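## Task

Take the foam block off the low shelf and set it entirely inside the back tote; the front tote is whichever tote sits closest to the bench's open edge. The totes and the cartons beneath the bench must stay exactly where and how they were, neither shifted nor rotated. The robot must not tip over or finish leaning, or the scene fails. The block must rest in the tote by itself; if only the gripper keeps it there at the end, it is not done.

## Robot and tools

ROBOT. A Hello Robot Stretch 4 with a single arm: an omni-wheel base, a lift that slides up a mast, an arm that telescopes straight forward, a wrist with yaw, pitch and roll, and a two-finger gripper. It stands about 1.6 m tall, and the base rim lies within 0.23 m of the base origin. Each scene is a new random start; the current task arrives with the previous finished_scene result.

FRAMES. Base frame: origin on the floor below the base centre, x ahead, y to the left, z up. hand_pose is reported in this frame for link pinch, a point between the open fingertips; with all wrist joints at zero its axes line up with the base axes. The printed value may be slightly off. The odometry frame is the base frame as it was when the scene began; base_odometry counts wheel turns only, so slipping shows as travel. Heading runs -3.142 to 3.142, left positive.

execute_actions. Argument "actions" is a list holding one action or none (an empty list simply reports state and images). Argument "cameras" picks images: head_camera, head_left_camera, head_right_camera, wrist_camera or all; omitted or null means all, [] means none. An action contains "base", "joints" or both, optionally "pace" and "contact_limits"; or it is {"end_of_arm": "enable_torque"} by itself. Motions begin together and may finish at different moments. Any action lasts at most 15 s.
- "base": exactly one relative move, measured from where the base last reported itself: {"translate_m": d} straight ahead, positive forward, -2 to 2 m; {"strafe_m": d} sideways, positive left, -2 to 2 m; {"rotate_rad": d} turn in place, positive counter-clockwise seen from above, -3.2 to 3.2 rad. These are offsets, not places.
- "joints": absolute targets keyed by joint name (one set for the single arm): lift_m 0 to 1.2 m; arm_m 0 to 0.55 m; wrist_yaw_rad -1.134 to 4.276 (0 points ahead, positive turns left, 3.14 tucked back, above 3.4 the arm may block it); wrist_pitch_rad -1.117 to 4.259 (0 level, 1.57 pointing down); wrist_roll_rad -1.117 to 4.259 (0 puts the fingers at equal height, positive is clockwise viewed from behind); gripper_m -0.038 to 0.141 m, the fingertip gap, negatives press the tips together. A target outside its range is clipped and the result mentions it; any other bad value or unknown key rejects the whole call with no motion.
- "pace": "slow", "default", "fast" or "max" (base 0.1/0.3/0.4/0.6 m/s and 1/2/3/4 rad/s; slower when the lift is above 0.2).
- "contact_limits": {"arm_m": v}, v from 0 (gentlest) to 0.75 (firmest), default 0.5; the arm halts on contact beyond it.
A part left out of an action can keep pushing toward an older target without its status showing it.

wait: {"seconds": 0 to 10}; commands nothing and returns the same report.
zoom_image: {"camera": name, "region": [x0, y0, x1, y1]} in pixels of that camera's latest full image, origin top-left, at most 504 by 504.
read_manual: returns licence texts only.
finished_scene: {"scene": 1 or 2}; final, reports success. The goal must already hold without the robot. If a result reports a stop, later calls in the same reply are skipped.

CAMERAS. head_camera (420x560) at the mast top looks forward and down; turn the base to look elsewhere. head_left_camera and head_right_camera are fisheyes (420x672) angled more steeply, showing the base and arm. wrist_camera (616x392) looks along the fingers, tips near the bottom of the picture.

RESULT LINES. base_status and joint_status: "done" (for the base, wheels turned the commanded amount even if slipping), "off_target" (rested short, may still push), "contact_stop_at_<key>" (blocked; the part holds or goes slack), "limit_stop_at_<name>" (built-in limit, e.g. own_body or tilt), "time_out", "torque_fault" (a wrist or gripper motor went limp; send enable_torque). on_its_own lists what happened uncommanded; "held at" gives a joint's held target. lidar_m: 12 distances in m, 30-degree sectors, the 1st straight ahead then counter-clockwise (4th left, 7th back, 10th right); "-" means nothing seen or closer than 0.25 m; it sees from about 0.15 m up, so tabletops count. wrist_depth_mm: 7x7 grid of median depths, 100 to 2000 mm, from top left. base_tilt in degrees, forward and right positive, with a fixed bias up to about 1.5. turned_by_wheels vs turned_by_imu differing by over about 0.1 rad suggests a collision or slip. motor_effort: percent of maximum, peak in brackets; positive toward larger joint values; for wheel_0, wheel_1, wheel_2 positive turns the base right. A load in a level gripper shifts wrist_pitch_rad effort.

GRIPPING. Command gripper_m below the object's width; lower squeezes harder and pulls it toward the wrist. Neither the reading nor "done" proves a hold; a firm grip shows as a change in gripper effort. If the tips jam on a surface, raise the lift. To unfold at the start, send lift_m 0.4 with wrist_yaw_rad 0 together.

AVOID. Tipping: do not drive or turn with over 1 kg held and arm_m above 0.2, especially fast; steady pushes with a high gripper or high contact limit can also tip it. Leaning over 6 degrees triggers limit_stop_at_tilt and slackens lift, arm and wheels. Self-collision with wrist pitched up (below -0.2) and rolled. Do not nudge the totes or cartons, drop or slam items, or push hard. Loose objects may occasionally be bumped by the scene.

Each tool is called after ">>>" by a JSON object that holds its "op" and its "data", one argument or row to a line.

## Session

>>> {"op": "execute_actions", "data": {
  "actions": []
}}

Scene clock: 0.00 s.
base_odometry: x=+0.000 y=+0.000 heading=+0.000 (m, m, rad; odometry frame)
turned_by_wheels: +0.000 (rad since the last result)
turned_by_imu: +0.000 (rad since the last result)
base_tilt: forward=-0.9 right=+0.3 (deg)
lidar_m: 1.61 2.28 2.25 0.95 0.82 0.81 0.94 2.06 1.91 2.03 1.39 1.39
base_status: not commanded
joint_positions: lift_m=+0.134 arm_m=+0.003 wrist_yaw_rad=+3.213 wrist_pitch_rad=-0.012 wrist_roll_rad=-0.013 gripper_m=+0.057
joint_status: not commanded
motor_effort: lift_m=+20 arm_m=+0 wrist_yaw_rad=+1 wrist_pitch_rad=-6 wrist_roll_rad=-1 gripper_m=-3 wheel_0=+0 wheel_1=+0 wheel_2=+0 (%)
hand_pose: x=-0.1204 y=+0.0666 z=+0.3153 quat_wxyz=(-0.036, +0.006, -0.006, +0.999) (m; base frame)
wrist_depth_mm: - 139 138 1281 1008 831 723 / - - 137 1255 1025 842 723 / - 107 138 1182 1060 866 741 / - 117 142 1308 1078 866 750 / 188 236 - 1397 1098 917 788 / 198 1255 1078 1008 931 183 820 / 195 820 768 759 110 676 668
pictures: head_camera, head_left_camera, head_right_camera, wrist_camera
Images, in order (width x height): head_camera 420x560, head_left_camera 420x672, head_right_camera 420x672, wrist_camera 616x392.

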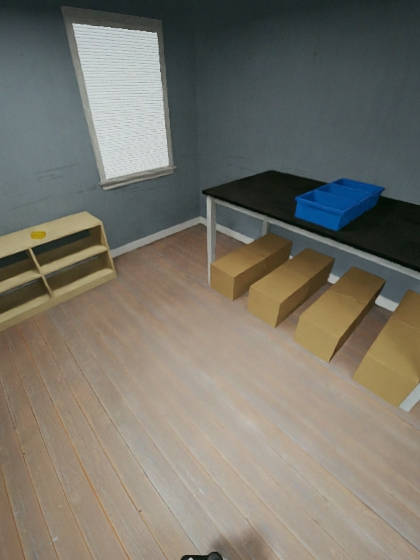

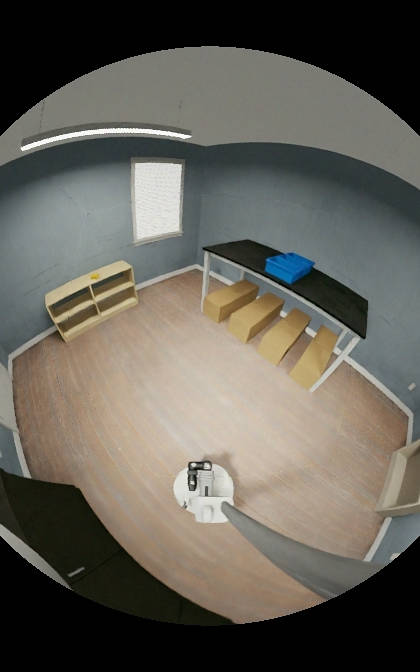

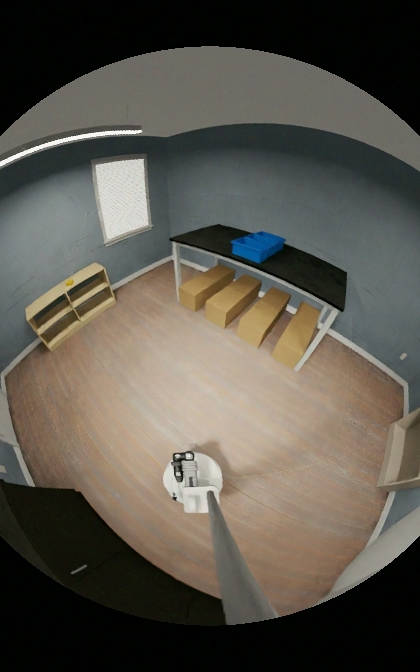

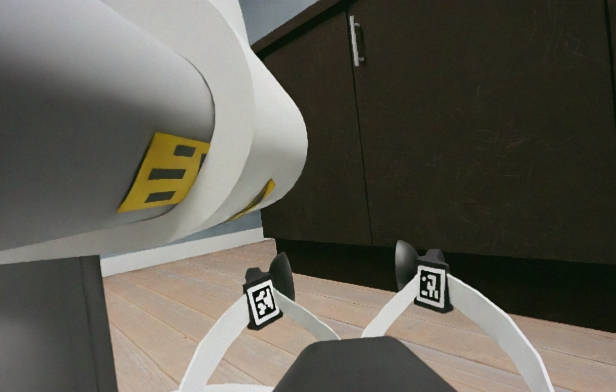

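>>> {"op": "execute_actions", "data": {
  "actions": [
    {"base":{"rotate_rad":0.84},"joints":{"lift_m":0.6,"wrist_yaw_rad":0,"gripper_m":0.12},"pace":"fast"}
  ],
  "cameras": []
}}

>>> {"op": "execute_actions", "data": {
  "actions": [
    {"base":{"strafe_m":-0.46},"pace":"fast"}
  ],
  "cameras": []
}}

>>> {"op": "execute_actions", "data": {
  "actions": [
    {"base":{"translate_m":1.6},"joints":{"wrist_pitch_rad":0.5},"pace":"fast"}
  ],
  "cameras": ["head_camera","wrist_camera"]
}}

Scene clock: 5.17 s.
base_odometry: x=+0.000 y=+0.000 heading=+0.840 (m, m, rad; odometry frame)
turned_by_wheels: +0.840 (rad since the last result)
turned_by_imu: +0.838 (rad since the last result)
base_tilt: forward=-0.9 right=+0.2 (deg)
lidar_m: 2.27 1.96 0.84 0.79 0.85 1.21 2.07 1.90 2.38 1.41 1.48 2.05
base_status: done
joint_positions: lift_m=+0.600 arm_m=+0.003 wrist_yaw_rad=+0.001 wrist_pitch_rad=-0.012 wrist_roll_rad=-0.013 gripper_m=+0.120
joint_status: all done
motor_effort: lift_m=+25(28) arm_m=+0(0) wrist_yaw_rad=+2(5) wrist_pitch_rad=-7(6) wrist_roll_rad=+1(0) gripper_m=-4(3) wheel_0=+0(9) wheel_1=-1(5) wheel_2=+0(10) (%)
hand_pose: x=+0.4621 y=-0.0873 z=+0.7812 quat_wxyz=(+1.000, -0.006, -0.006, +0.000) (m; base frame)
wrist_depth_mm: - - - - - - - / - - - - - - - / - - - - - - - / - - - - - - - / 1983 - - - - - - / 1921 - 212 - - 1863 - / 1863 1983 1756 1708 110 1618 1499
pictures: none
No camera images: the call's "cameras" was empty. Leave "cameras" out to get every camera's image.

Scene clock: 7.47 s.
base_odometry: x=+0.342 y=-0.307 heading=+0.840 (m, m, rad; odometry frame)
turned_by_wheels: +0.000 (rad since the last result)
turned_by_imu: -0.002 (rad since the last result)
base_tilt: forward=-0.9 right=+0.2 (deg)
lidar_m: 2.27 2.36 1.32 1.27 1.35 2.16 1.79 1.85 0.96 0.93 0.97 1.37
base_status: done
joint_positions: lift_m=+0.600 arm_m=+0.003 wrist_yaw_rad=+0.000 wrist_pitch_rad=-0.012 wrist_roll_rad=-0.013 gripper_m=+0.120
joint_status: not commanded
motor_effort: lift_m=+25(25) arm_m=+0(0) wrist_yaw_rad=+0(0) wrist_pitch_rad=-6(6) wrist_roll_rad=+0(0) gripper_m=+2(3) wheel_0=+0(12) wheel_1=+2(10) wheel_2=-1(3) (%)
hand_pose: x=+0.4621 y=-0.0874 z=+0.7813 quat_wxyz=(+1.000, -0.006, -0.006, +0.000) (m; base frame)
wrist_depth_mm: - - - - - - - / - - - - - - - / - - - - - - - / - - - - - - - / - - - - - - - / - - 212 - - 1863 - / - - 1756 1708 110 1576 1499
pictures: none
No camera images: the call's "cameras" was empty. Leave "cameras" out to get every camera's image.

Scene clock: 12.77 s.
base_odometry: x=+1.410 y=+0.884 heading=+0.840 (m, m, rad; odometry frame)
turned_by_wheels: +0.000 (rad since the last result)
turned_by_imu: -0.006 (rad since the last result)
base_tilt: forward=-0.9 right=+0.2 (deg)
lidar_m: 0.63 0.70 0.95 1.83 1.63 1.82 3.51 1.36 1.02 0.98 1.41 0.68
base_status: done
joint_positions: lift_m=+0.600 arm_m=+0.003 wrist_yaw_rad=+0.000 wrist_pitch_rad=+0.502 wrist_roll_rad=-0.013 gripper_m=+0.120
joint_status: all done
motor_effort: lift_m=+25(25) arm_m=+0(0) wrist_yaw_rad=+0(0) wrist_pitch_rad=-5(4) wrist_roll_rad=+0(1) gripper_m=-4(3) wheel_0=-2(9) wheel_1=-1(11) wheel_2=+1(14) (%)
hand_pose: x=+0.4266 y=-0.0874 z=+0.6391 quat_wxyz=(+0.969, -0.006, +0.248, +0.002) (m; base frame)
wrist_depth_mm: 759 759 759 759 759 750 759 / 809 798 741 661 597 549 517 / 603 539 492 488 480 634 492 / 931 521 854 866 809 750 549 / 820 723 723 707 668 597 597 / 668 640 211 615 597 699 878 / 891 866 778 798 110 750 798
pictures: head_camera, wrist_camera
Images, in order (width x height): head_camera 420x560, wrist_camera 616x392.

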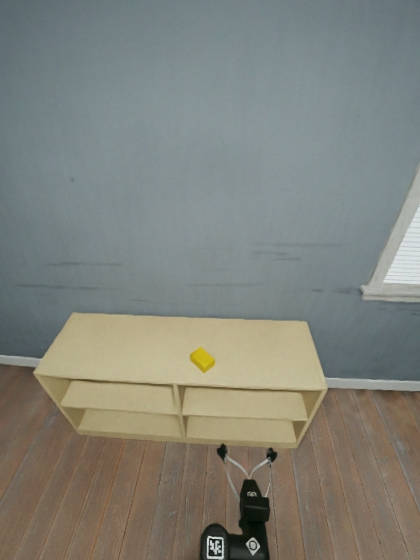

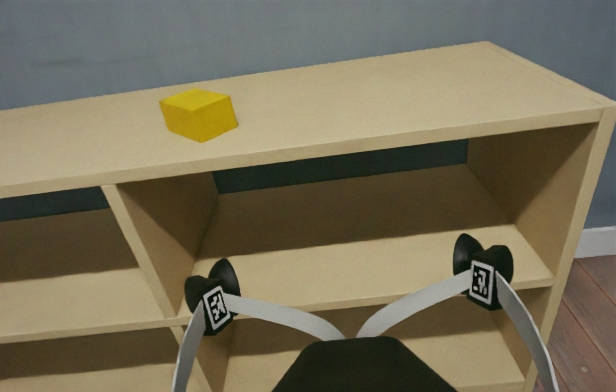

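>>> {"op": "execute_actions", "data": {
  "actions": [
    {"base":{"strafe_m":0.12},"joints":{"lift_m":0.95,"wrist_pitch_rad":1.57},"pace":"fast"}
  ],
  "cameras": []
}}

>>> {"op": "execute_actions", "data": {
  "actions": [
    {"base":{"translate_m":0.25},"joints":{"arm_m":0.3},"pace":"fast"}
  ],
  "cameras": ["head_camera","wrist_camera"]
}}

Scene clock: 17.07 s.
base_odometry: x=+1.321 y=+0.965 heading=+0.840 (m, m, rad; odometry frame)
turned_by_wheels: +0.000 (rad since the last result)
turned_by_imu: -0.001 (rad since the last result)
base_tilt: forward=-0.9 right=+0.2 (deg)
lidar_m: 0.66 0.69 0.95 1.70 1.56 1.66 3.76 1.56 1.13 1.09 1.45 0.68
base_status: done
joint_positions: lift_m=+0.950 arm_m=+0.003 wrist_yaw_rad=+0.000 wrist_pitch_rad=+1.570 wrist_roll_rad=-0.013 gripper_m=+0.120
joint_status: all done
motor_effort: lift_m=+26(27) arm_m=+0(0) wrist_yaw_rad=-1(3) wrist_pitch_rad=+1(7) wrist_roll_rad=-1(1) gripper_m=-2(1) wheel_0=+0(8) wheel_1=-2(8) wheel_2=+0(1) (%)
hand_pose: x=+0.1739 y=-0.0874 z=+0.8393 quat_wxyz=(+0.707, -0.005, +0.707, +0.005) (m; base frame)
wrist_depth_mm: 1025 1008 1060 1060 1025 1025 1008 / 1118 1098 1060 1060 1042 1025 1025 / 1118 1118 1098 1060 1060 1042 1042 / 1138 1118 1098 878 1060 1060 1025 / 1138 1138 1098 866 1060 1042 1042 / 1160 1138 212 878 866 1060 1060 / 1160 1118 1138 891 110 1078 1060
pictures: none
No camera images: the call's "cameras" was empty. Leave "cameras" out to get every camera's image.

Scene clock: 19.13 s.
base_odometry: x=+1.488 y=+1.151 heading=+0.840 (m, m, rad; odometry frame)
turned_by_wheels: +0.000 (rad since the last result)
turned_by_imu: -0.001 (rad since the last result)
base_tilt: forward=-0.9 right=+0.2 (deg)
lidar_m: 0.41 0.44 0.60 1.69 1.79 1.72 4.02 1.57 1.16 1.30 0.59 0.44
base_status: done
joint_positions: lift_m=+0.950 arm_m=+0.299 wrist_yaw_rad=+0.000 wrist_pitch_rad=+1.570 wrist_roll_rad=-0.013 gripper_m=+0.120
joint_status: all done
motor_effort: lift_m=+25(26) arm_m=+7(7) wrist_yaw_rad=-1(3) wrist_pitch_rad=+1(0) wrist_roll_rad=+0(1) gripper_m=-1(1) wheel_0=+1(4) wheel_1=+1(6) wheel_2=+0(10) (%)
hand_pose: x=+0.4699 y=-0.0874 z=+0.8393 quat_wxyz=(+0.707, -0.005, +0.707, +0.005) (m; base frame)
wrist_depth_mm: 466 462 452 449 439 433 430 / 469 462 455 449 442 439 433 / 473 469 462 455 449 442 436 / 480 469 466 415 455 445 439 / 488 477 473 466 459 445 1042 / 1160 1138 212 917 1060 1078 1060 / 1182 1160 1118 891 110 1078 1060
pictures: head_camera, wrist_camera
Images, in order (width x height): head_camera 420x560, wrist_camera 616x392.

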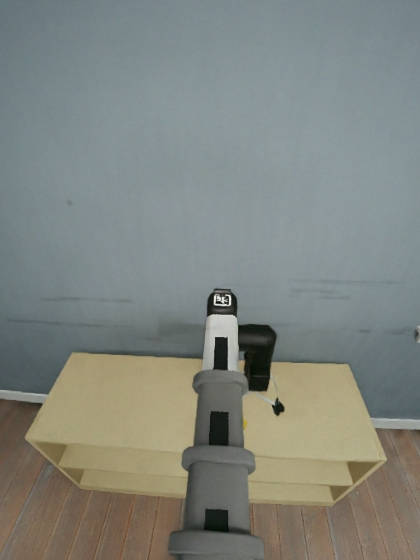

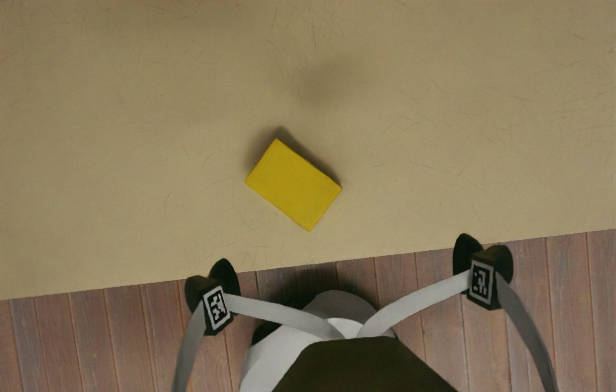

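>>> {"op": "execute_actions", "data": {
  "actions": [
    {"base":{"strafe_m":0.055},"joints":{"lift_m":0.82,"arm_m":0.325,"wrist_roll_rad":-0.84,"gripper_m":0.14}}
  ],
  "cameras": ["head_right_camera","wrist_camera"]
}}

Scene clock: 22.97 s.
base_odometry: x=+1.447 y=+1.187 heading=+0.840 (m, m, rad; odometry frame)
turned_by_wheels: +0.000 (rad since the last result)
turned_by_imu: -0.001 (rad since the last result)
base_tilt: forward=-0.9 right=+0.2 (deg)
lidar_m: 0.41 0.43 0.59 1.63 1.75 1.69 4.03 1.63 1.20 1.28 0.61 0.43
base_status: done
joint_positions: lift_m=+0.820 arm_m=+0.324 wrist_yaw_rad=+0.000 wrist_pitch_rad=+1.570 wrist_roll_rad=-0.839 gripper_m=+0.140
joint_status: all done
motor_effort: lift_m=+14(25) arm_m=+8(3) wrist_yaw_rad=+1(1) wrist_pitch_rad=+1(1) wrist_roll_rad=-3(4) gripper_m=-2(3) wheel_0=+0(6) wheel_1=-1(8) wheel_2=+0(3) (%)
hand_pose: x=+0.4948 y=-0.0874 z=+0.7102 quat_wxyz=(+0.646, -0.288, +0.645, +0.288) (m; base frame)
wrist_depth_mm: 338 332 325 320 315 309 306 / 342 334 329 324 317 310 307 / 991 338 332 327 320 315 310 / 991 991 334 330 281 317 312 / 1008 991 338 332 282 319 315 / 1025 768 206 334 283 324 319 / 1042 778 768 976 110 327 322
pictures: head_right_camera, wrist_camera
Images, in order (width x height): head_right_camera 420x672, wrist_camera 616x392.

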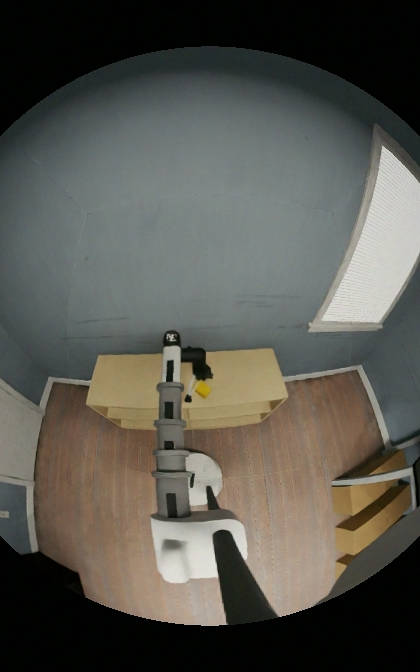

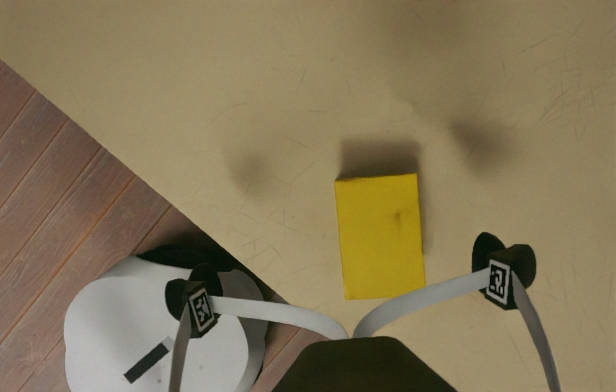

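>>> {"op": "execute_actions", "data": {
  "actions": [
    {"base":{"strafe_m":-0.017},"joints":{"lift_m":0.745,"arm_m":0.34},"pace":"slow"}
  ],
  "cameras": ["wrist_camera"]
}}

>>> {"op": "execute_actions", "data": {
  "actions": [
    {"joints":{"gripper_m":0.02}}
  ],
  "cameras": ["wrist_camera"]
}}

>>> {"op": "execute_actions", "data": {
  "actions": [
    {"joints":{"lift_m":1.0}}
  ],
  "cameras": ["wrist_camera"]
}}

Scene clock: 26.07 s.
base_odometry: x=+1.459 y=+1.176 heading=+0.840 (m, m, rad; odometry frame)
turned_by_wheels: +0.000 (rad since the last result)
turned_by_imu: -0.001 (rad since the last result)
base_tilt: forward=-0.9 right=+0.2 (deg)
lidar_m: 0.39 0.42 0.58 1.66 1.77 1.70 4.03 1.64 1.19 1.30 0.60 0.43
base_status: done
joint_positions: lift_m=+0.745 arm_m=+0.339 wrist_yaw_rad=+0.000 wrist_pitch_rad=+1.570 wrist_roll_rad=-0.839 gripper_m=+0.140
joint_status: all done
motor_effort: lift_m=+14(15) arm_m=+8(2) wrist_yaw_rad=+2(1) wrist_pitch_rad=+0(0) wrist_roll_rad=-2(1) gripper_m=-3(1) wheel_0=+0(4) wheel_1=-3(8) wheel_2=+0(0) (%)
hand_pose: x=+0.5098 y=-0.0874 z=+0.6352 quat_wxyz=(+0.646, -0.288, +0.645, +0.288) (m; base frame)
wrist_depth_mm: 259 255 251 246 242 238 235 / 263 257 253 248 244 239 236 / 265 260 255 251 247 242 238 / 917 263 258 208 246 244 241 / 931 741 259 209 208 245 242 / 931 691 206 211 208 248 245 / 715 699 683 259 110 251 247
pictures: wrist_camera
Images, in order (width x height): wrist_camera 616x392.

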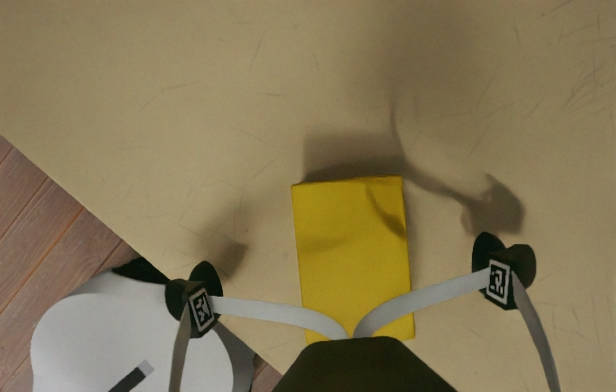

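Scene clock: 28.23 s.
base_odometry: x=+1.459 y=+1.176 heading=+0.840 (m, m, rad; odometry frame)
turned_by_wheels: +0.000 (rad since the last result)
turned_by_imu: -0.001 (rad since the last result)
base_tilt: forward=-0.9 right=+0.2 (deg)
lidar_m: 0.41 0.45 0.59 1.65 1.77 1.70 4.03 1.63 1.20 1.28 0.58 0.43
base_status: not commanded
joint_positions: lift_m=+0.745 arm_m=+0.339 wrist_yaw_rad=+0.000 wrist_pitch_rad=+1.570 wrist_roll_rad=-0.839 gripper_m=+0.020
joint_status: all done
motor_effort: lift_m=+14(14) arm_m=+8(8) wrist_yaw_rad=+2(0) wrist_pitch_rad=+0(0) wrist_roll_rad=-2(2) gripper_m=-19(19) wheel_0=+0(0) wheel_1=-3(3) wheel_2=+0(0) (%)
hand_pose: x=+0.5098 y=-0.0874 z=+0.6352 quat_wxyz=(+0.646, -0.288, +0.645, +0.288) (m; base frame)
wrist_depth_mm: 260 255 250 246 242 237 235 / 263 257 253 249 244 240 237 / 265 259 255 250 247 242 238 / 917 263 257 196 246 244 240 / 931 741 260 197 195 247 243 / 946 691 195 198 196 179 245 / 715 691 691 150 110 251 247
pictures: wrist_camera
Images, in order (width x height): wrist_camera 616x392.

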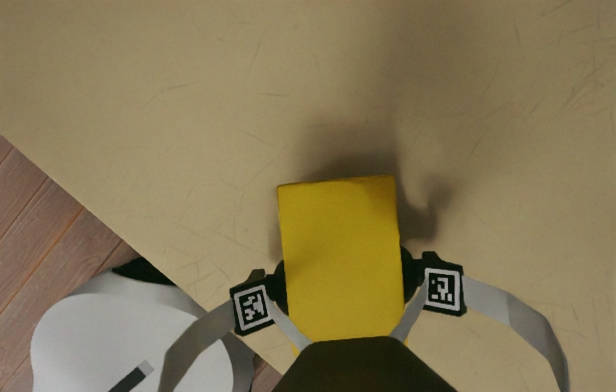

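Scene clock: 30.37 s.
base_odometry: x=+1.459 y=+1.176 heading=+0.840 (m, m, rad; odometry frame)
turned_by_wheels: +0.000 (rad since the last result)
turned_by_imu: -0.001 (rad since the last result)
base_tilt: forward=-0.9 right=+0.2 (deg)
lidar_m: 0.40 0.43 0.61 1.65 1.77 1.69 4.02 1.65 1.19 1.30 0.61 0.43
base_status: not commanded
joint_positions: lift_m=+1.000 arm_m=+0.339 wrist_yaw_rad=+0.000 wrist_pitch_rad=+1.570 wrist_roll_rad=-0.839 gripper_m=+0.020
joint_status: all done
motor_effort: lift_m=+26(27) arm_m=+8(8) wrist_yaw_rad=+1(2) wrist_pitch_rad=+0(0) wrist_roll_rad=-2(1) gripper_m=-20(19) wheel_0=+0(0) wheel_1=-3(3) wheel_2=+0(0) (%)
hand_pose: x=+0.5098 y=-0.0874 z=+0.8892 quat_wxyz=(+0.646, -0.288, +0.645, +0.288) (m; base frame)
wrist_depth_mm: 525 512 504 496 488 484 418 / 1182 521 508 500 496 484 480 / 1205 1160 517 504 496 488 480 / 1205 1182 521 196 496 492 484 / 1205 1205 1008 197 195 496 492 / 1205 960 195 198 196 179 492 / 1229 976 960 150 111 504 500
pictures: wrist_camera
Images, in order (width x height): wrist_camera 616x392.

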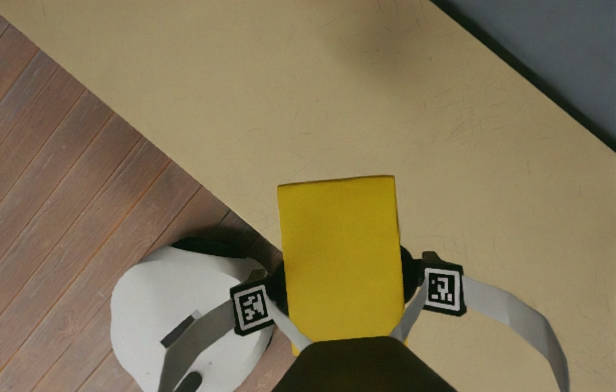

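>>> {"op": "execute_actions", "data": {
  "actions": [
    {"base":{"translate_m":-1.14},"joints":{"lift_m":1.19,"arm_m":0,"wrist_roll_rad":0},"pace":"fast"}
  ],
  "cameras": []
}}

>>> {"op": "execute_actions", "data": {
  "actions": [
    {"base":{"rotate_rad":-1.57},"joints":{"wrist_pitch_rad":0.6},"pace":"fast"}
  ],
  "cameras": []
}}

>>> {"op": "execute_actions", "data": {
  "actions": [
    {"base":{"translate_m":0.5},"pace":"fast"}
  ]
}}

Scene clock: 36.80 s.
base_odometry: x=+0.698 y=+0.328 heading=+0.840 (m, m, rad; odometry frame)
turned_by_wheels: +0.000 (rad since the last result)
turned_by_imu: +0.001 (rad since the last result)
base_tilt: forward=-0.9 right=+0.2 (deg)
lidar_m: 1.55 1.64 1.78 1.09 1.17 1.62 2.81 2.63 1.16 1.11 1.18 1.60
base_status: done
joint_positions: lift_m=+1.190 arm_m=+0.004 wrist_yaw_rad=+0.000 wrist_pitch_rad=+1.570 wrist_roll_rad=-0.001 gripper_m=+0.020
joint_status: arm_m off_target (ended at +0.004, target +0.000); the others done
joint sent to its limit — the command would take arm_m past its lower limit, so that joint was sent only as far as its limit.
motor_effort: lift_m=+25(27) arm_m=-8(10) wrist_yaw_rad=+2(1) wrist_pitch_rad=-1(1) wrist_roll_rad=+2(8) gripper_m=-21(20) wheel_0=+1(4) wheel_1=+0(5) wheel_2=+0(13) (%)
hand_pose: x=+0.1751 y=-0.0874 z=+1.0793 quat_wxyz=(+0.707, +0.000, +0.707, +0.000) (m; base frame)
wrist_depth_mm: 1336 1336 1308 1308 1255 1255 1255 / 1366 1336 1336 1308 1281 1281 1255 / 1397 1366 1336 1308 1308 1281 1255 / 1397 1366 1336 196 1308 1281 1281 / 1430 1397 1366 197 195 1281 1281 / 1430 1430 195 198 196 179 1281 / 1430 1397 1397 150 110 1336 1308
pictures: none
No camera images: the call's "cameras" was empty. Leave "cameras" out to get every camera's image.

Scene clock: 39.60 s.
base_odometry: x=+0.698 y=+0.328 heading=-0.730 (m, m, rad; odometry frame)
turned_by_wheels: -1.570 (rad since the last result)
turned_by_imu: -1.570 (rad since the last result)
base_tilt: forward=-0.9 right=+0.2 (deg)
lidar_m: 1.11 1.17 1.62 1.54 1.62 1.77 1.13 1.17 1.62 2.52 2.59 1.16
base_status: done
joint_positions: lift_m=+1.190 arm_m=+0.004 wrist_yaw_rad=+0.000 wrist_pitch_rad=+0.603 wrist_roll_rad=-0.001 gripper_m=+0.020
joint_status: all done
motor_effort: lift_m=+25(25) arm_m=-7(8) wrist_yaw_rad=+2(0) wrist_pitch_rad=-7(9) wrist_roll_rad=+1(1) gripper_m=-19(21) wheel_0=+2(4) wheel_1=+1(1) wheel_2=+2(8) (%)
hand_pose: x=+0.4126 y=-0.0874 z=+1.2043 quat_wxyz=(+0.955, +0.000, +0.297, +0.000) (m; base frame)
wrist_depth_mm: 1708 1756 1708 1308 1537 1430 1308 / 1921 1464 1308 1008 1098 1060 991 / 1182 1078 1060 1042 1983 1983 - / 1229 - - 196 1661 1708 1983 / - - 1661 198 195 1499 1366 / 1921 1499 195 198 196 179 1430 / 1661 1576 1499 150 110 1366 1308
pictures: none
No camera images: the call's "cameras" was empty. Leave "cameras" out to get every camera's image.

Scene clock: 42.73 s.
base_odometry: x=+1.071 y=-0.006 heading=-0.730 (m, m, rad; odometry frame)
turned_by_wheels: +0.000 (rad since the last result)
turned_by_imu: -0.002 (rad since the last result)
base_tilt: forward=-0.9 right=+0.2 (deg)
lidar_m: 0.60 0.65 0.91 1.54 1.62 2.29 1.62 1.69 2.36 2.48 0.87 0.63
base_status: done
joint_positions: lift_m=+1.190 arm_m=+0.004 wrist_yaw_rad=+0.000 wrist_pitch_rad=+0.602 wrist_roll_rad=-0.001 gripper_m=+0.020
joint_status: not commanded
motor_effort: lift_m=+25(25) arm_m=-7(7) wrist_yaw_rad=+1(2) wrist_pitch_rad=-7(7) wrist_roll_rad=+1(1) gripper_m=-20(20) wheel_0=+1(4) wheel_1=+2(5) wheel_2=-1(8) (%)
hand_pose: x=+0.4126 y=-0.0874 z=+1.2043 quat_wxyz=(+0.955, +0.000, +0.297, +0.000) (m; base frame)
wrist_depth_mm: 1229 1229 1255 1255 1229 1229 1205 / 1336 1308 1308 904 1042 1042 976 / 1205 1078 991 732 723 831 788 / 917 866 768 196 554 691 668 / 750 707 661 197 195 597 574 / 640 634 195 199 196 179 1205 / 1661 1255 1229 150 110 1229 1078
pictures: head_camera, head_left_camera, head_right_camera, wrist_camera
Images, in order (width x height): head_camera 420x560, head_left_camera 420x672, head_right_camera 420x672, wrist_camera 616x392.

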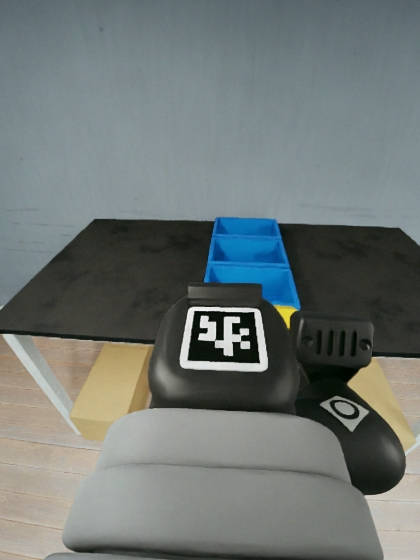

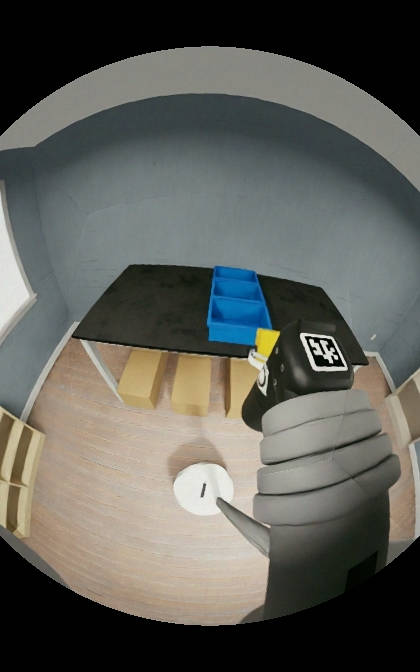

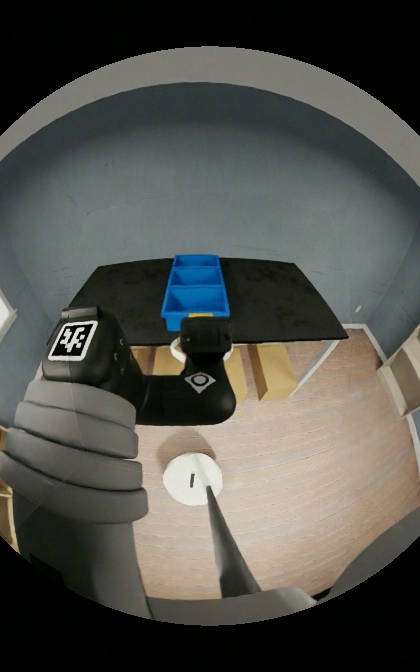

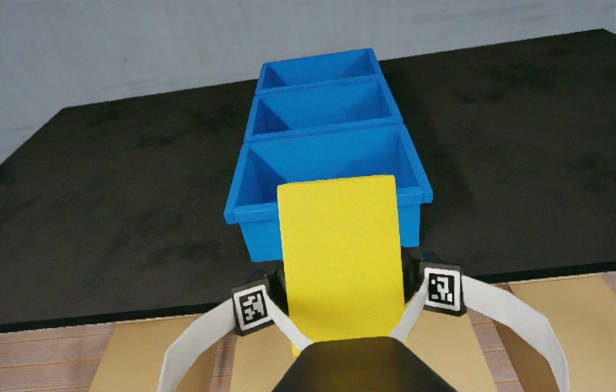

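>>> {"op": "execute_actions", "data": {
  "actions": [
    {"base":{"translate_m":0.33},"joints":{"arm_m":0.55,"wrist_pitch_rad":0.4}}
  ]
}}

Scene clock: 50.07 s.
base_odometry: x=+1.317 y=-0.226 heading=-0.730 (m, m, rad; odometry frame)
turned_by_wheels: +0.000 (rad since the last result)
turned_by_imu: -0.003 (rad since the last result)
base_tilt: forward=-0.9 right=+0.2 (deg)
lidar_m: 0.27 0.30 0.42 1.57 1.62 2.61 1.97 2.06 2.92 2.50 0.41 0.31
base_status: done
joint_positions: lift_m=+1.190 arm_m=+0.549 wrist_yaw_rad=+0.000 wrist_pitch_rad=+0.402 wrist_roll_rad=-0.001 gripper_m=+0.020
joint_status: all done
motor_effort: lift_m=+25(25) arm_m=+8(7) wrist_yaw_rad=-1(1) wrist_pitch_rad=-6(11) wrist_roll_rad=+1(1) gripper_m=-22(20) wheel_0=-1(3) wheel_1=+0(10) wheel_2=+1(10) (%)
hand_pose: x=+0.9850 y=-0.0874 z=+1.2549 quat_wxyz=(+0.980, +0.000, +0.200, +0.000) (m; base frame)
wrist_depth_mm: 392 389 392 389 389 389 384 / 415 415 415 413 413 410 410 / 449 445 442 442 442 439 439 / 480 477 477 196 459 473 473 / 521 517 512 197 195 512 508 / 564 559 195 198 196 179 539 / 615 603 585 150 110 539 517
pictures: head_camera, head_left_camera, head_right_camera, wrist_camera
Images, in order (width x height): head_camera 420x560, head_left_camera 420x672, head_right_camera 420x672, wrist_camera 616x392.

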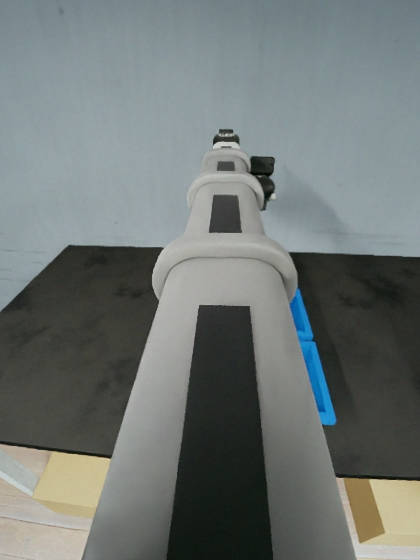

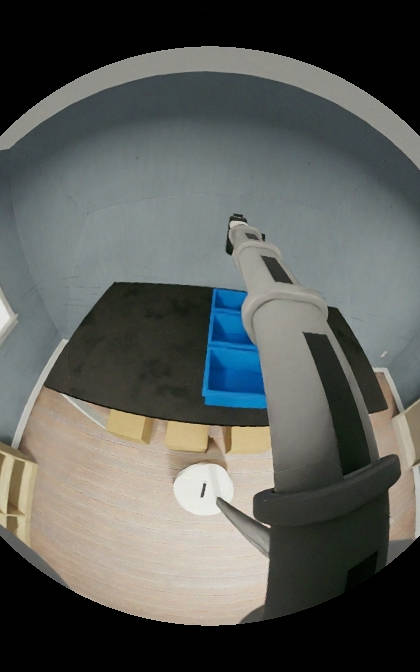

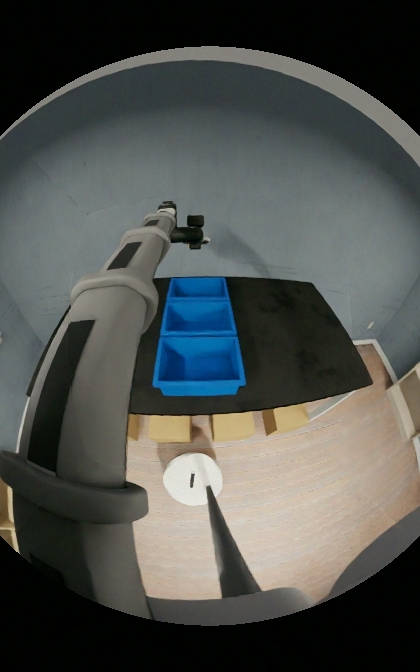

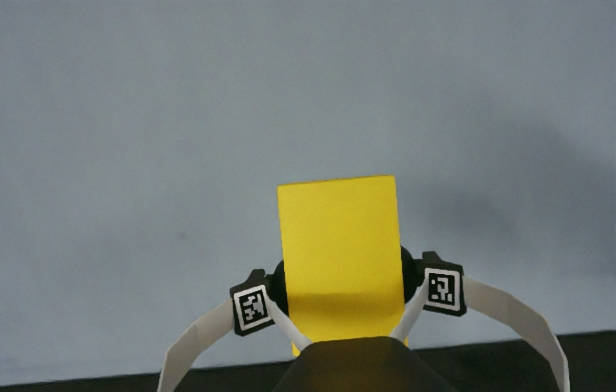

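>>> {"op": "execute_actions", "data": {
  "actions": [
    {"joints":{"lift_m":1.05,"wrist_pitch_rad":0.75}}
  ],
  "cameras": ["head_right_camera","wrist_camera"]
}}

>>> {"op": "zoom_image", "data": {
  "camera": "head_right_camera",
  "region": [120,200,300,400]
}}

Scene clock: 52.70 s.
base_odometry: x=+1.317 y=-0.226 heading=-0.730 (m, m, rad; odometry frame)
turned_by_wheels: +0.000 (rad since the last result)
turned_by_imu: -0.001 (rad since the last result)
base_tilt: forward=-0.9 right=+0.2 (deg)
lidar_m: 0.29 0.30 0.43 1.56 1.62 2.60 1.96 2.05 2.91 2.49 0.40 0.30
base_status: not commanded
joint_positions: lift_m=+1.050 arm_m=+0.549 wrist_yaw_rad=+0.000 wrist_pitch_rad=+0.752 wrist_roll_rad=-0.001 gripper_m=+0.020
joint_status: all done
motor_effort: lift_m=+15(23) arm_m=+8(8) wrist_yaw_rad=+1(2) wrist_pitch_rad=-4(4) wrist_roll_rad=+1(1) gripper_m=-20(20) wheel_0=-1(1) wheel_1=+0(0) wheel_2=+1(1) (%)
hand_pose: x=+0.9303 y=-0.0874 z=+1.0317 quat_wxyz=(+0.930, +0.000, +0.367, +0.000) (m; base frame)
wrist_depth_mm: 404 410 413 418 418 424 424 / 452 455 462 469 469 473 477 / 512 517 508 504 480 455 442 / 504 477 455 196 253 255 247 / 433 397 286 197 195 291 270 / 382 247 195 198 196 179 268 / 338 213 307 150 110 287 264
pictures: head_right_camera, wrist_camera
Images, in order (width x height): head_right_camera 420x672, wrist_camera 616x392.

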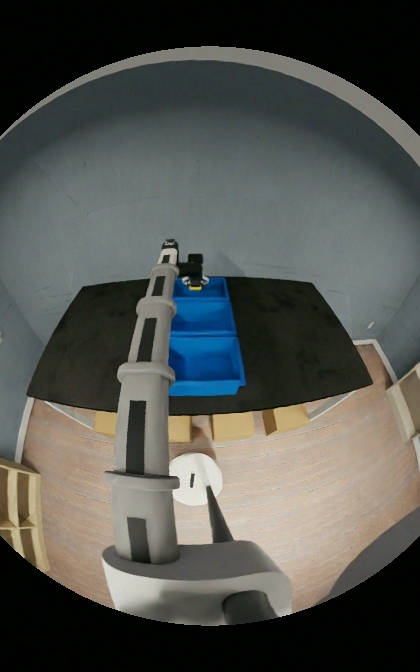

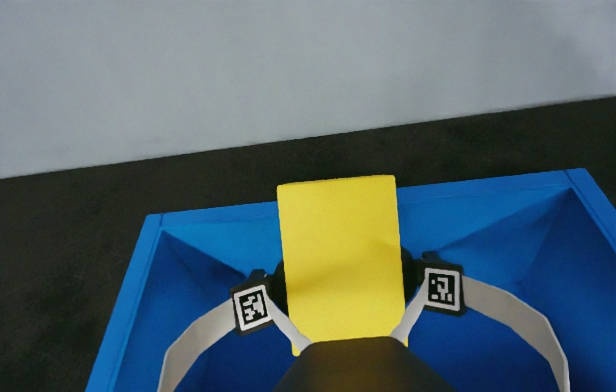

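Region (120, 200, 300, 400) of head_right_camera's 420x672 image, scaled by 2.520, with more detail than that image has; it fills the left 454 columns of this view, and the rest is white.

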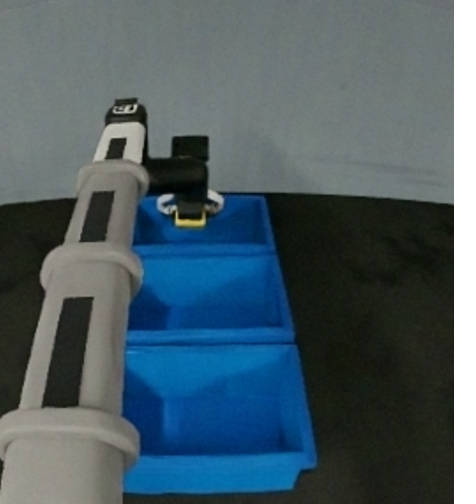

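>>> {"op": "execute_actions", "data": {
  "actions": [
    {"joints":{"lift_m":1.09,"wrist_pitch_rad":1.1}}
  ],
  "cameras": ["head_right_camera","wrist_camera"]
}}

Scene clock: 54.87 s.
base_odometry: x=+1.317 y=-0.226 heading=-0.730 (m, m, rad; odometry frame)
turned_by_wheels: +0.000 (rad since the last result)
turned_by_imu: -0.001 (rad since the last result)
base_tilt: forward=-0.9 right=+0.2 (deg)
lidar_m: 0.26 0.30 0.42 1.58 1.62 2.62 1.95 2.03 2.91 2.49 0.41 0.29
base_status: not commanded
joint_positions: lift_m=+1.090 arm_m=+0.549 wrist_yaw_rad=+0.000 wrist_pitch_rad=+1.100 wrist_roll_rad=-0.001 gripper_m=+0.020
joint_status: all done
motor_effort: lift_m=+26(26) arm_m=+8(8) wrist_yaw_rad=+1(1) wrist_pitch_rad=+1(4) wrist_roll_rad=+1(1) gripper_m=-20(22) wheel_0=-1(1) wheel_1=+0(0) wheel_2=+1(1) (%)
hand_pose: x=+0.8505 y=-0.0874 z=+1.0107 quat_wxyz=(+0.853, +0.000, +0.523, +0.000) (m; base frame)
wrist_depth_mm: 480 469 452 439 421 407 397 / 452 433 273 266 264 270 250 / 418 279 315 324 332 322 253 / 389 265 357 196 332 330 259 / 364 242 336 197 195 312 267 / 343 225 195 198 196 179 264 / 324 200 191 150 110 181 177
pictures: head_right_camera, wrist_camera
Images, in order (width x height): head_right_camera 420x672, wrist_camera 616x392.

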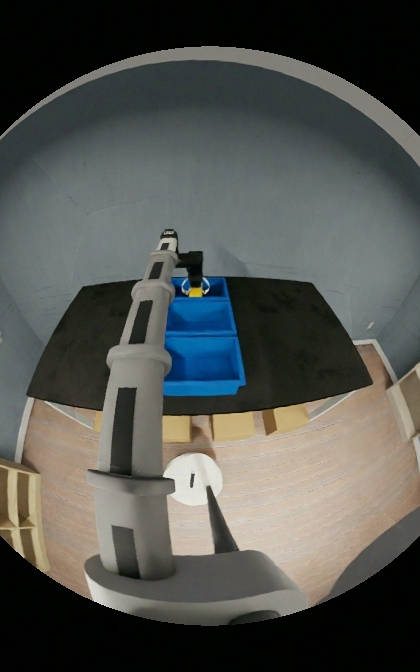

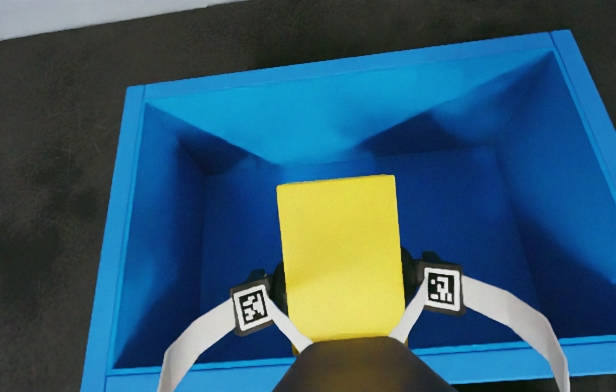

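>>> {"op": "execute_actions", "data": {
  "actions": [
    {"joints":{"lift_m":1.055,"wrist_pitch_rad":1.05},"pace":"slow"}
  ],
  "cameras": ["wrist_camera"]
}}

>>> {"op": "execute_actions", "data": {
  "actions": [
    {"joints":{"gripper_m":0.09}}
  ],
  "cameras": []
}}

>>> {"op": "execute_actions", "data": {
  "actions": [
    {"joints":{"lift_m":1.19}}
  ],
  "cameras": ["wrist_camera"]
}}

Scene clock: 57.97 s.
base_odometry: x=+1.317 y=-0.226 heading=-0.730 (m, m, rad; odometry frame)
turned_by_wheels: +0.000 (rad since the last result)
turned_by_imu: -0.001 (rad since the last result)
base_tilt: forward=-0.9 right=+0.3 (deg)
lidar_m: 0.27 0.30 0.43 1.56 1.62 2.61 1.96 2.03 2.90 2.50 0.39 0.28
base_status: not commanded
joint_positions: lift_m=+1.055 arm_m=+0.549 wrist_yaw_rad=+0.000 wrist_pitch_rad=+1.052 wrist_roll_rad=-0.001 gripper_m=+0.020
joint_status: all done
motor_effort: lift_m=+14(25) arm_m=+8(8) wrist_yaw_rad=+0(1) wrist_pitch_rad=-5(5) wrist_roll_rad=+0(1) gripper_m=-22(20) wheel_0=-1(1) wheel_1=+0(0) wheel_2=+1(1) (%)
hand_pose: x=+0.8627 y=-0.0874 z=+0.9832 quat_wxyz=(+0.865, +0.000, +0.502, +0.000) (m; base frame)
wrist_depth_mm: 462 452 433 418 402 228 225 / 430 246 245 243 247 251 240 / 394 244 293 298 306 310 253 / 362 235 332 196 306 306 260 / 336 229 310 198 195 287 267 / 310 223 195 198 196 179 260 / 178 206 273 150 110 256 149
pictures: wrist_camera
Images, in order (width x height): wrist_camera 616x392.

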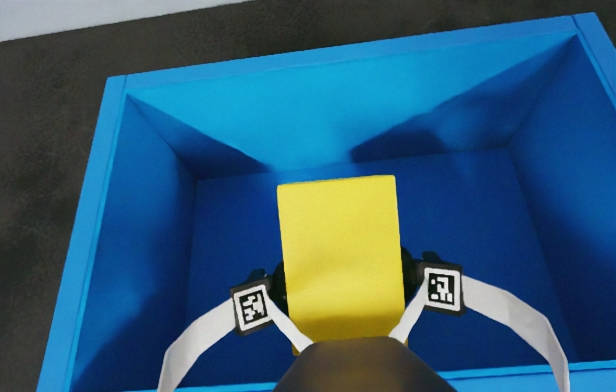

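Scene clock: 59.47 s.
base_odometry: x=+1.317 y=-0.226 heading=-0.730 (m, m, rad; odometry frame)
turned_by_wheels: +0.000 (rad since the last result)
turned_by_imu: +0.000 (rad since the last result)
base_tilt: forward=-0.9 right=+0.2 (deg)
lidar_m: 0.28 0.30 0.44 1.57 1.62 2.61 1.95 2.02 2.93 2.50 0.41 0.30
base_status: not commanded
joint_positions: lift_m=+1.055 arm_m=+0.549 wrist_yaw_rad=+0.000 wrist_pitch_rad=+1.052 wrist_roll_rad=-0.001 gripper_m=+0.090
joint_status: all done
motor_effort: lift_m=+14(15) arm_m=+7(8) wrist_yaw_rad=+0(1) wrist_pitch_rad=-5(5) wrist_roll_rad=+2(0) gripper_m=-3(21) wheel_0=-1(1) wheel_1=+0(0) wheel_2=+1(1) (%)
hand_pose: x=+0.8627 y=-0.0874 z=+0.9832 quat_wxyz=(+0.865, +0.000, +0.502, +0.000) (m; base frame)
wrist_depth_mm: 459 452 433 418 399 228 228 / 430 247 246 243 248 252 240 / 394 244 291 297 304 309 253 / 364 235 332 327 317 306 259 / 334 229 310 259 289 285 267 / 309 222 215 243 241 199 264 / 178 216 273 268 110 255 199
pictures: none
No camera images: the call's "cameras" was empty. Leave "cameras" out to get every camera's image.

Scene clock: 61.10 s.
base_odometry: x=+1.317 y=-0.226 heading=-0.730 (m, m, rad; odometry frame)
turned_by_wheels: +0.000 (rad since the last result)
turned_by_imu: -0.001 (rad since the last result)
base_tilt: forward=-0.9 right=+0.2 (deg)
lidar_m: 0.27 0.30 0.43 1.57 1.61 2.63 1.97 2.05 2.92 2.49 0.41 0.29
base_status: not commanded
joint_positions: lift_m=+1.190 arm_m=+0.549 wrist_yaw_rad=+0.000 wrist_pitch_rad=+1.052 wrist_roll_rad=-0.001 gripper_m=+0.090
joint_status: all done
motor_effort: lift_m=+26(27) arm_m=+8(8) wrist_yaw_rad=+1(1) wrist_pitch_rad=-5(4) wrist_roll_rad=+2(2) gripper_m=-4(2) wheel_0=-1(1) wheel_1=+0(0) wheel_2=+1(1) (%)
hand_pose: x=+0.8627 y=-0.0874 z=+1.1173 quat_wxyz=(+0.865, +0.000, +0.502, +0.000) (m; base frame)
wrist_depth_mm: 477 488 496 508 517 530 530 / 559 574 569 559 539 521 508 / 569 554 535 517 500 484 469 / 530 512 379 387 397 364 442 / 492 477 359 445 430 342 407 / 459 445 215 377 377 198 298 / 430 418 353 392 110 364 264
pictures: wrist_camera
Images, in order (width x height): wrist_camera 616x392.

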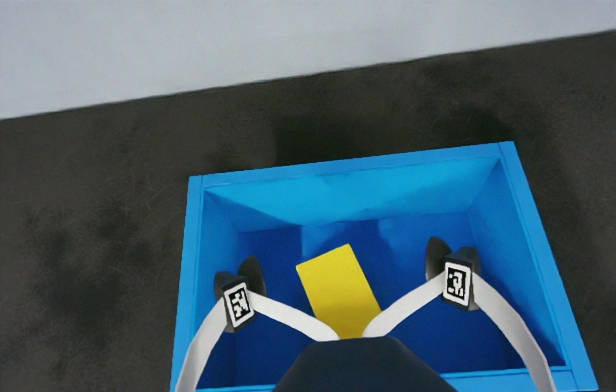

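>>> {"op": "finished_scene", "data": {
  "scene": 1
}}

The scene is finished: the task was done.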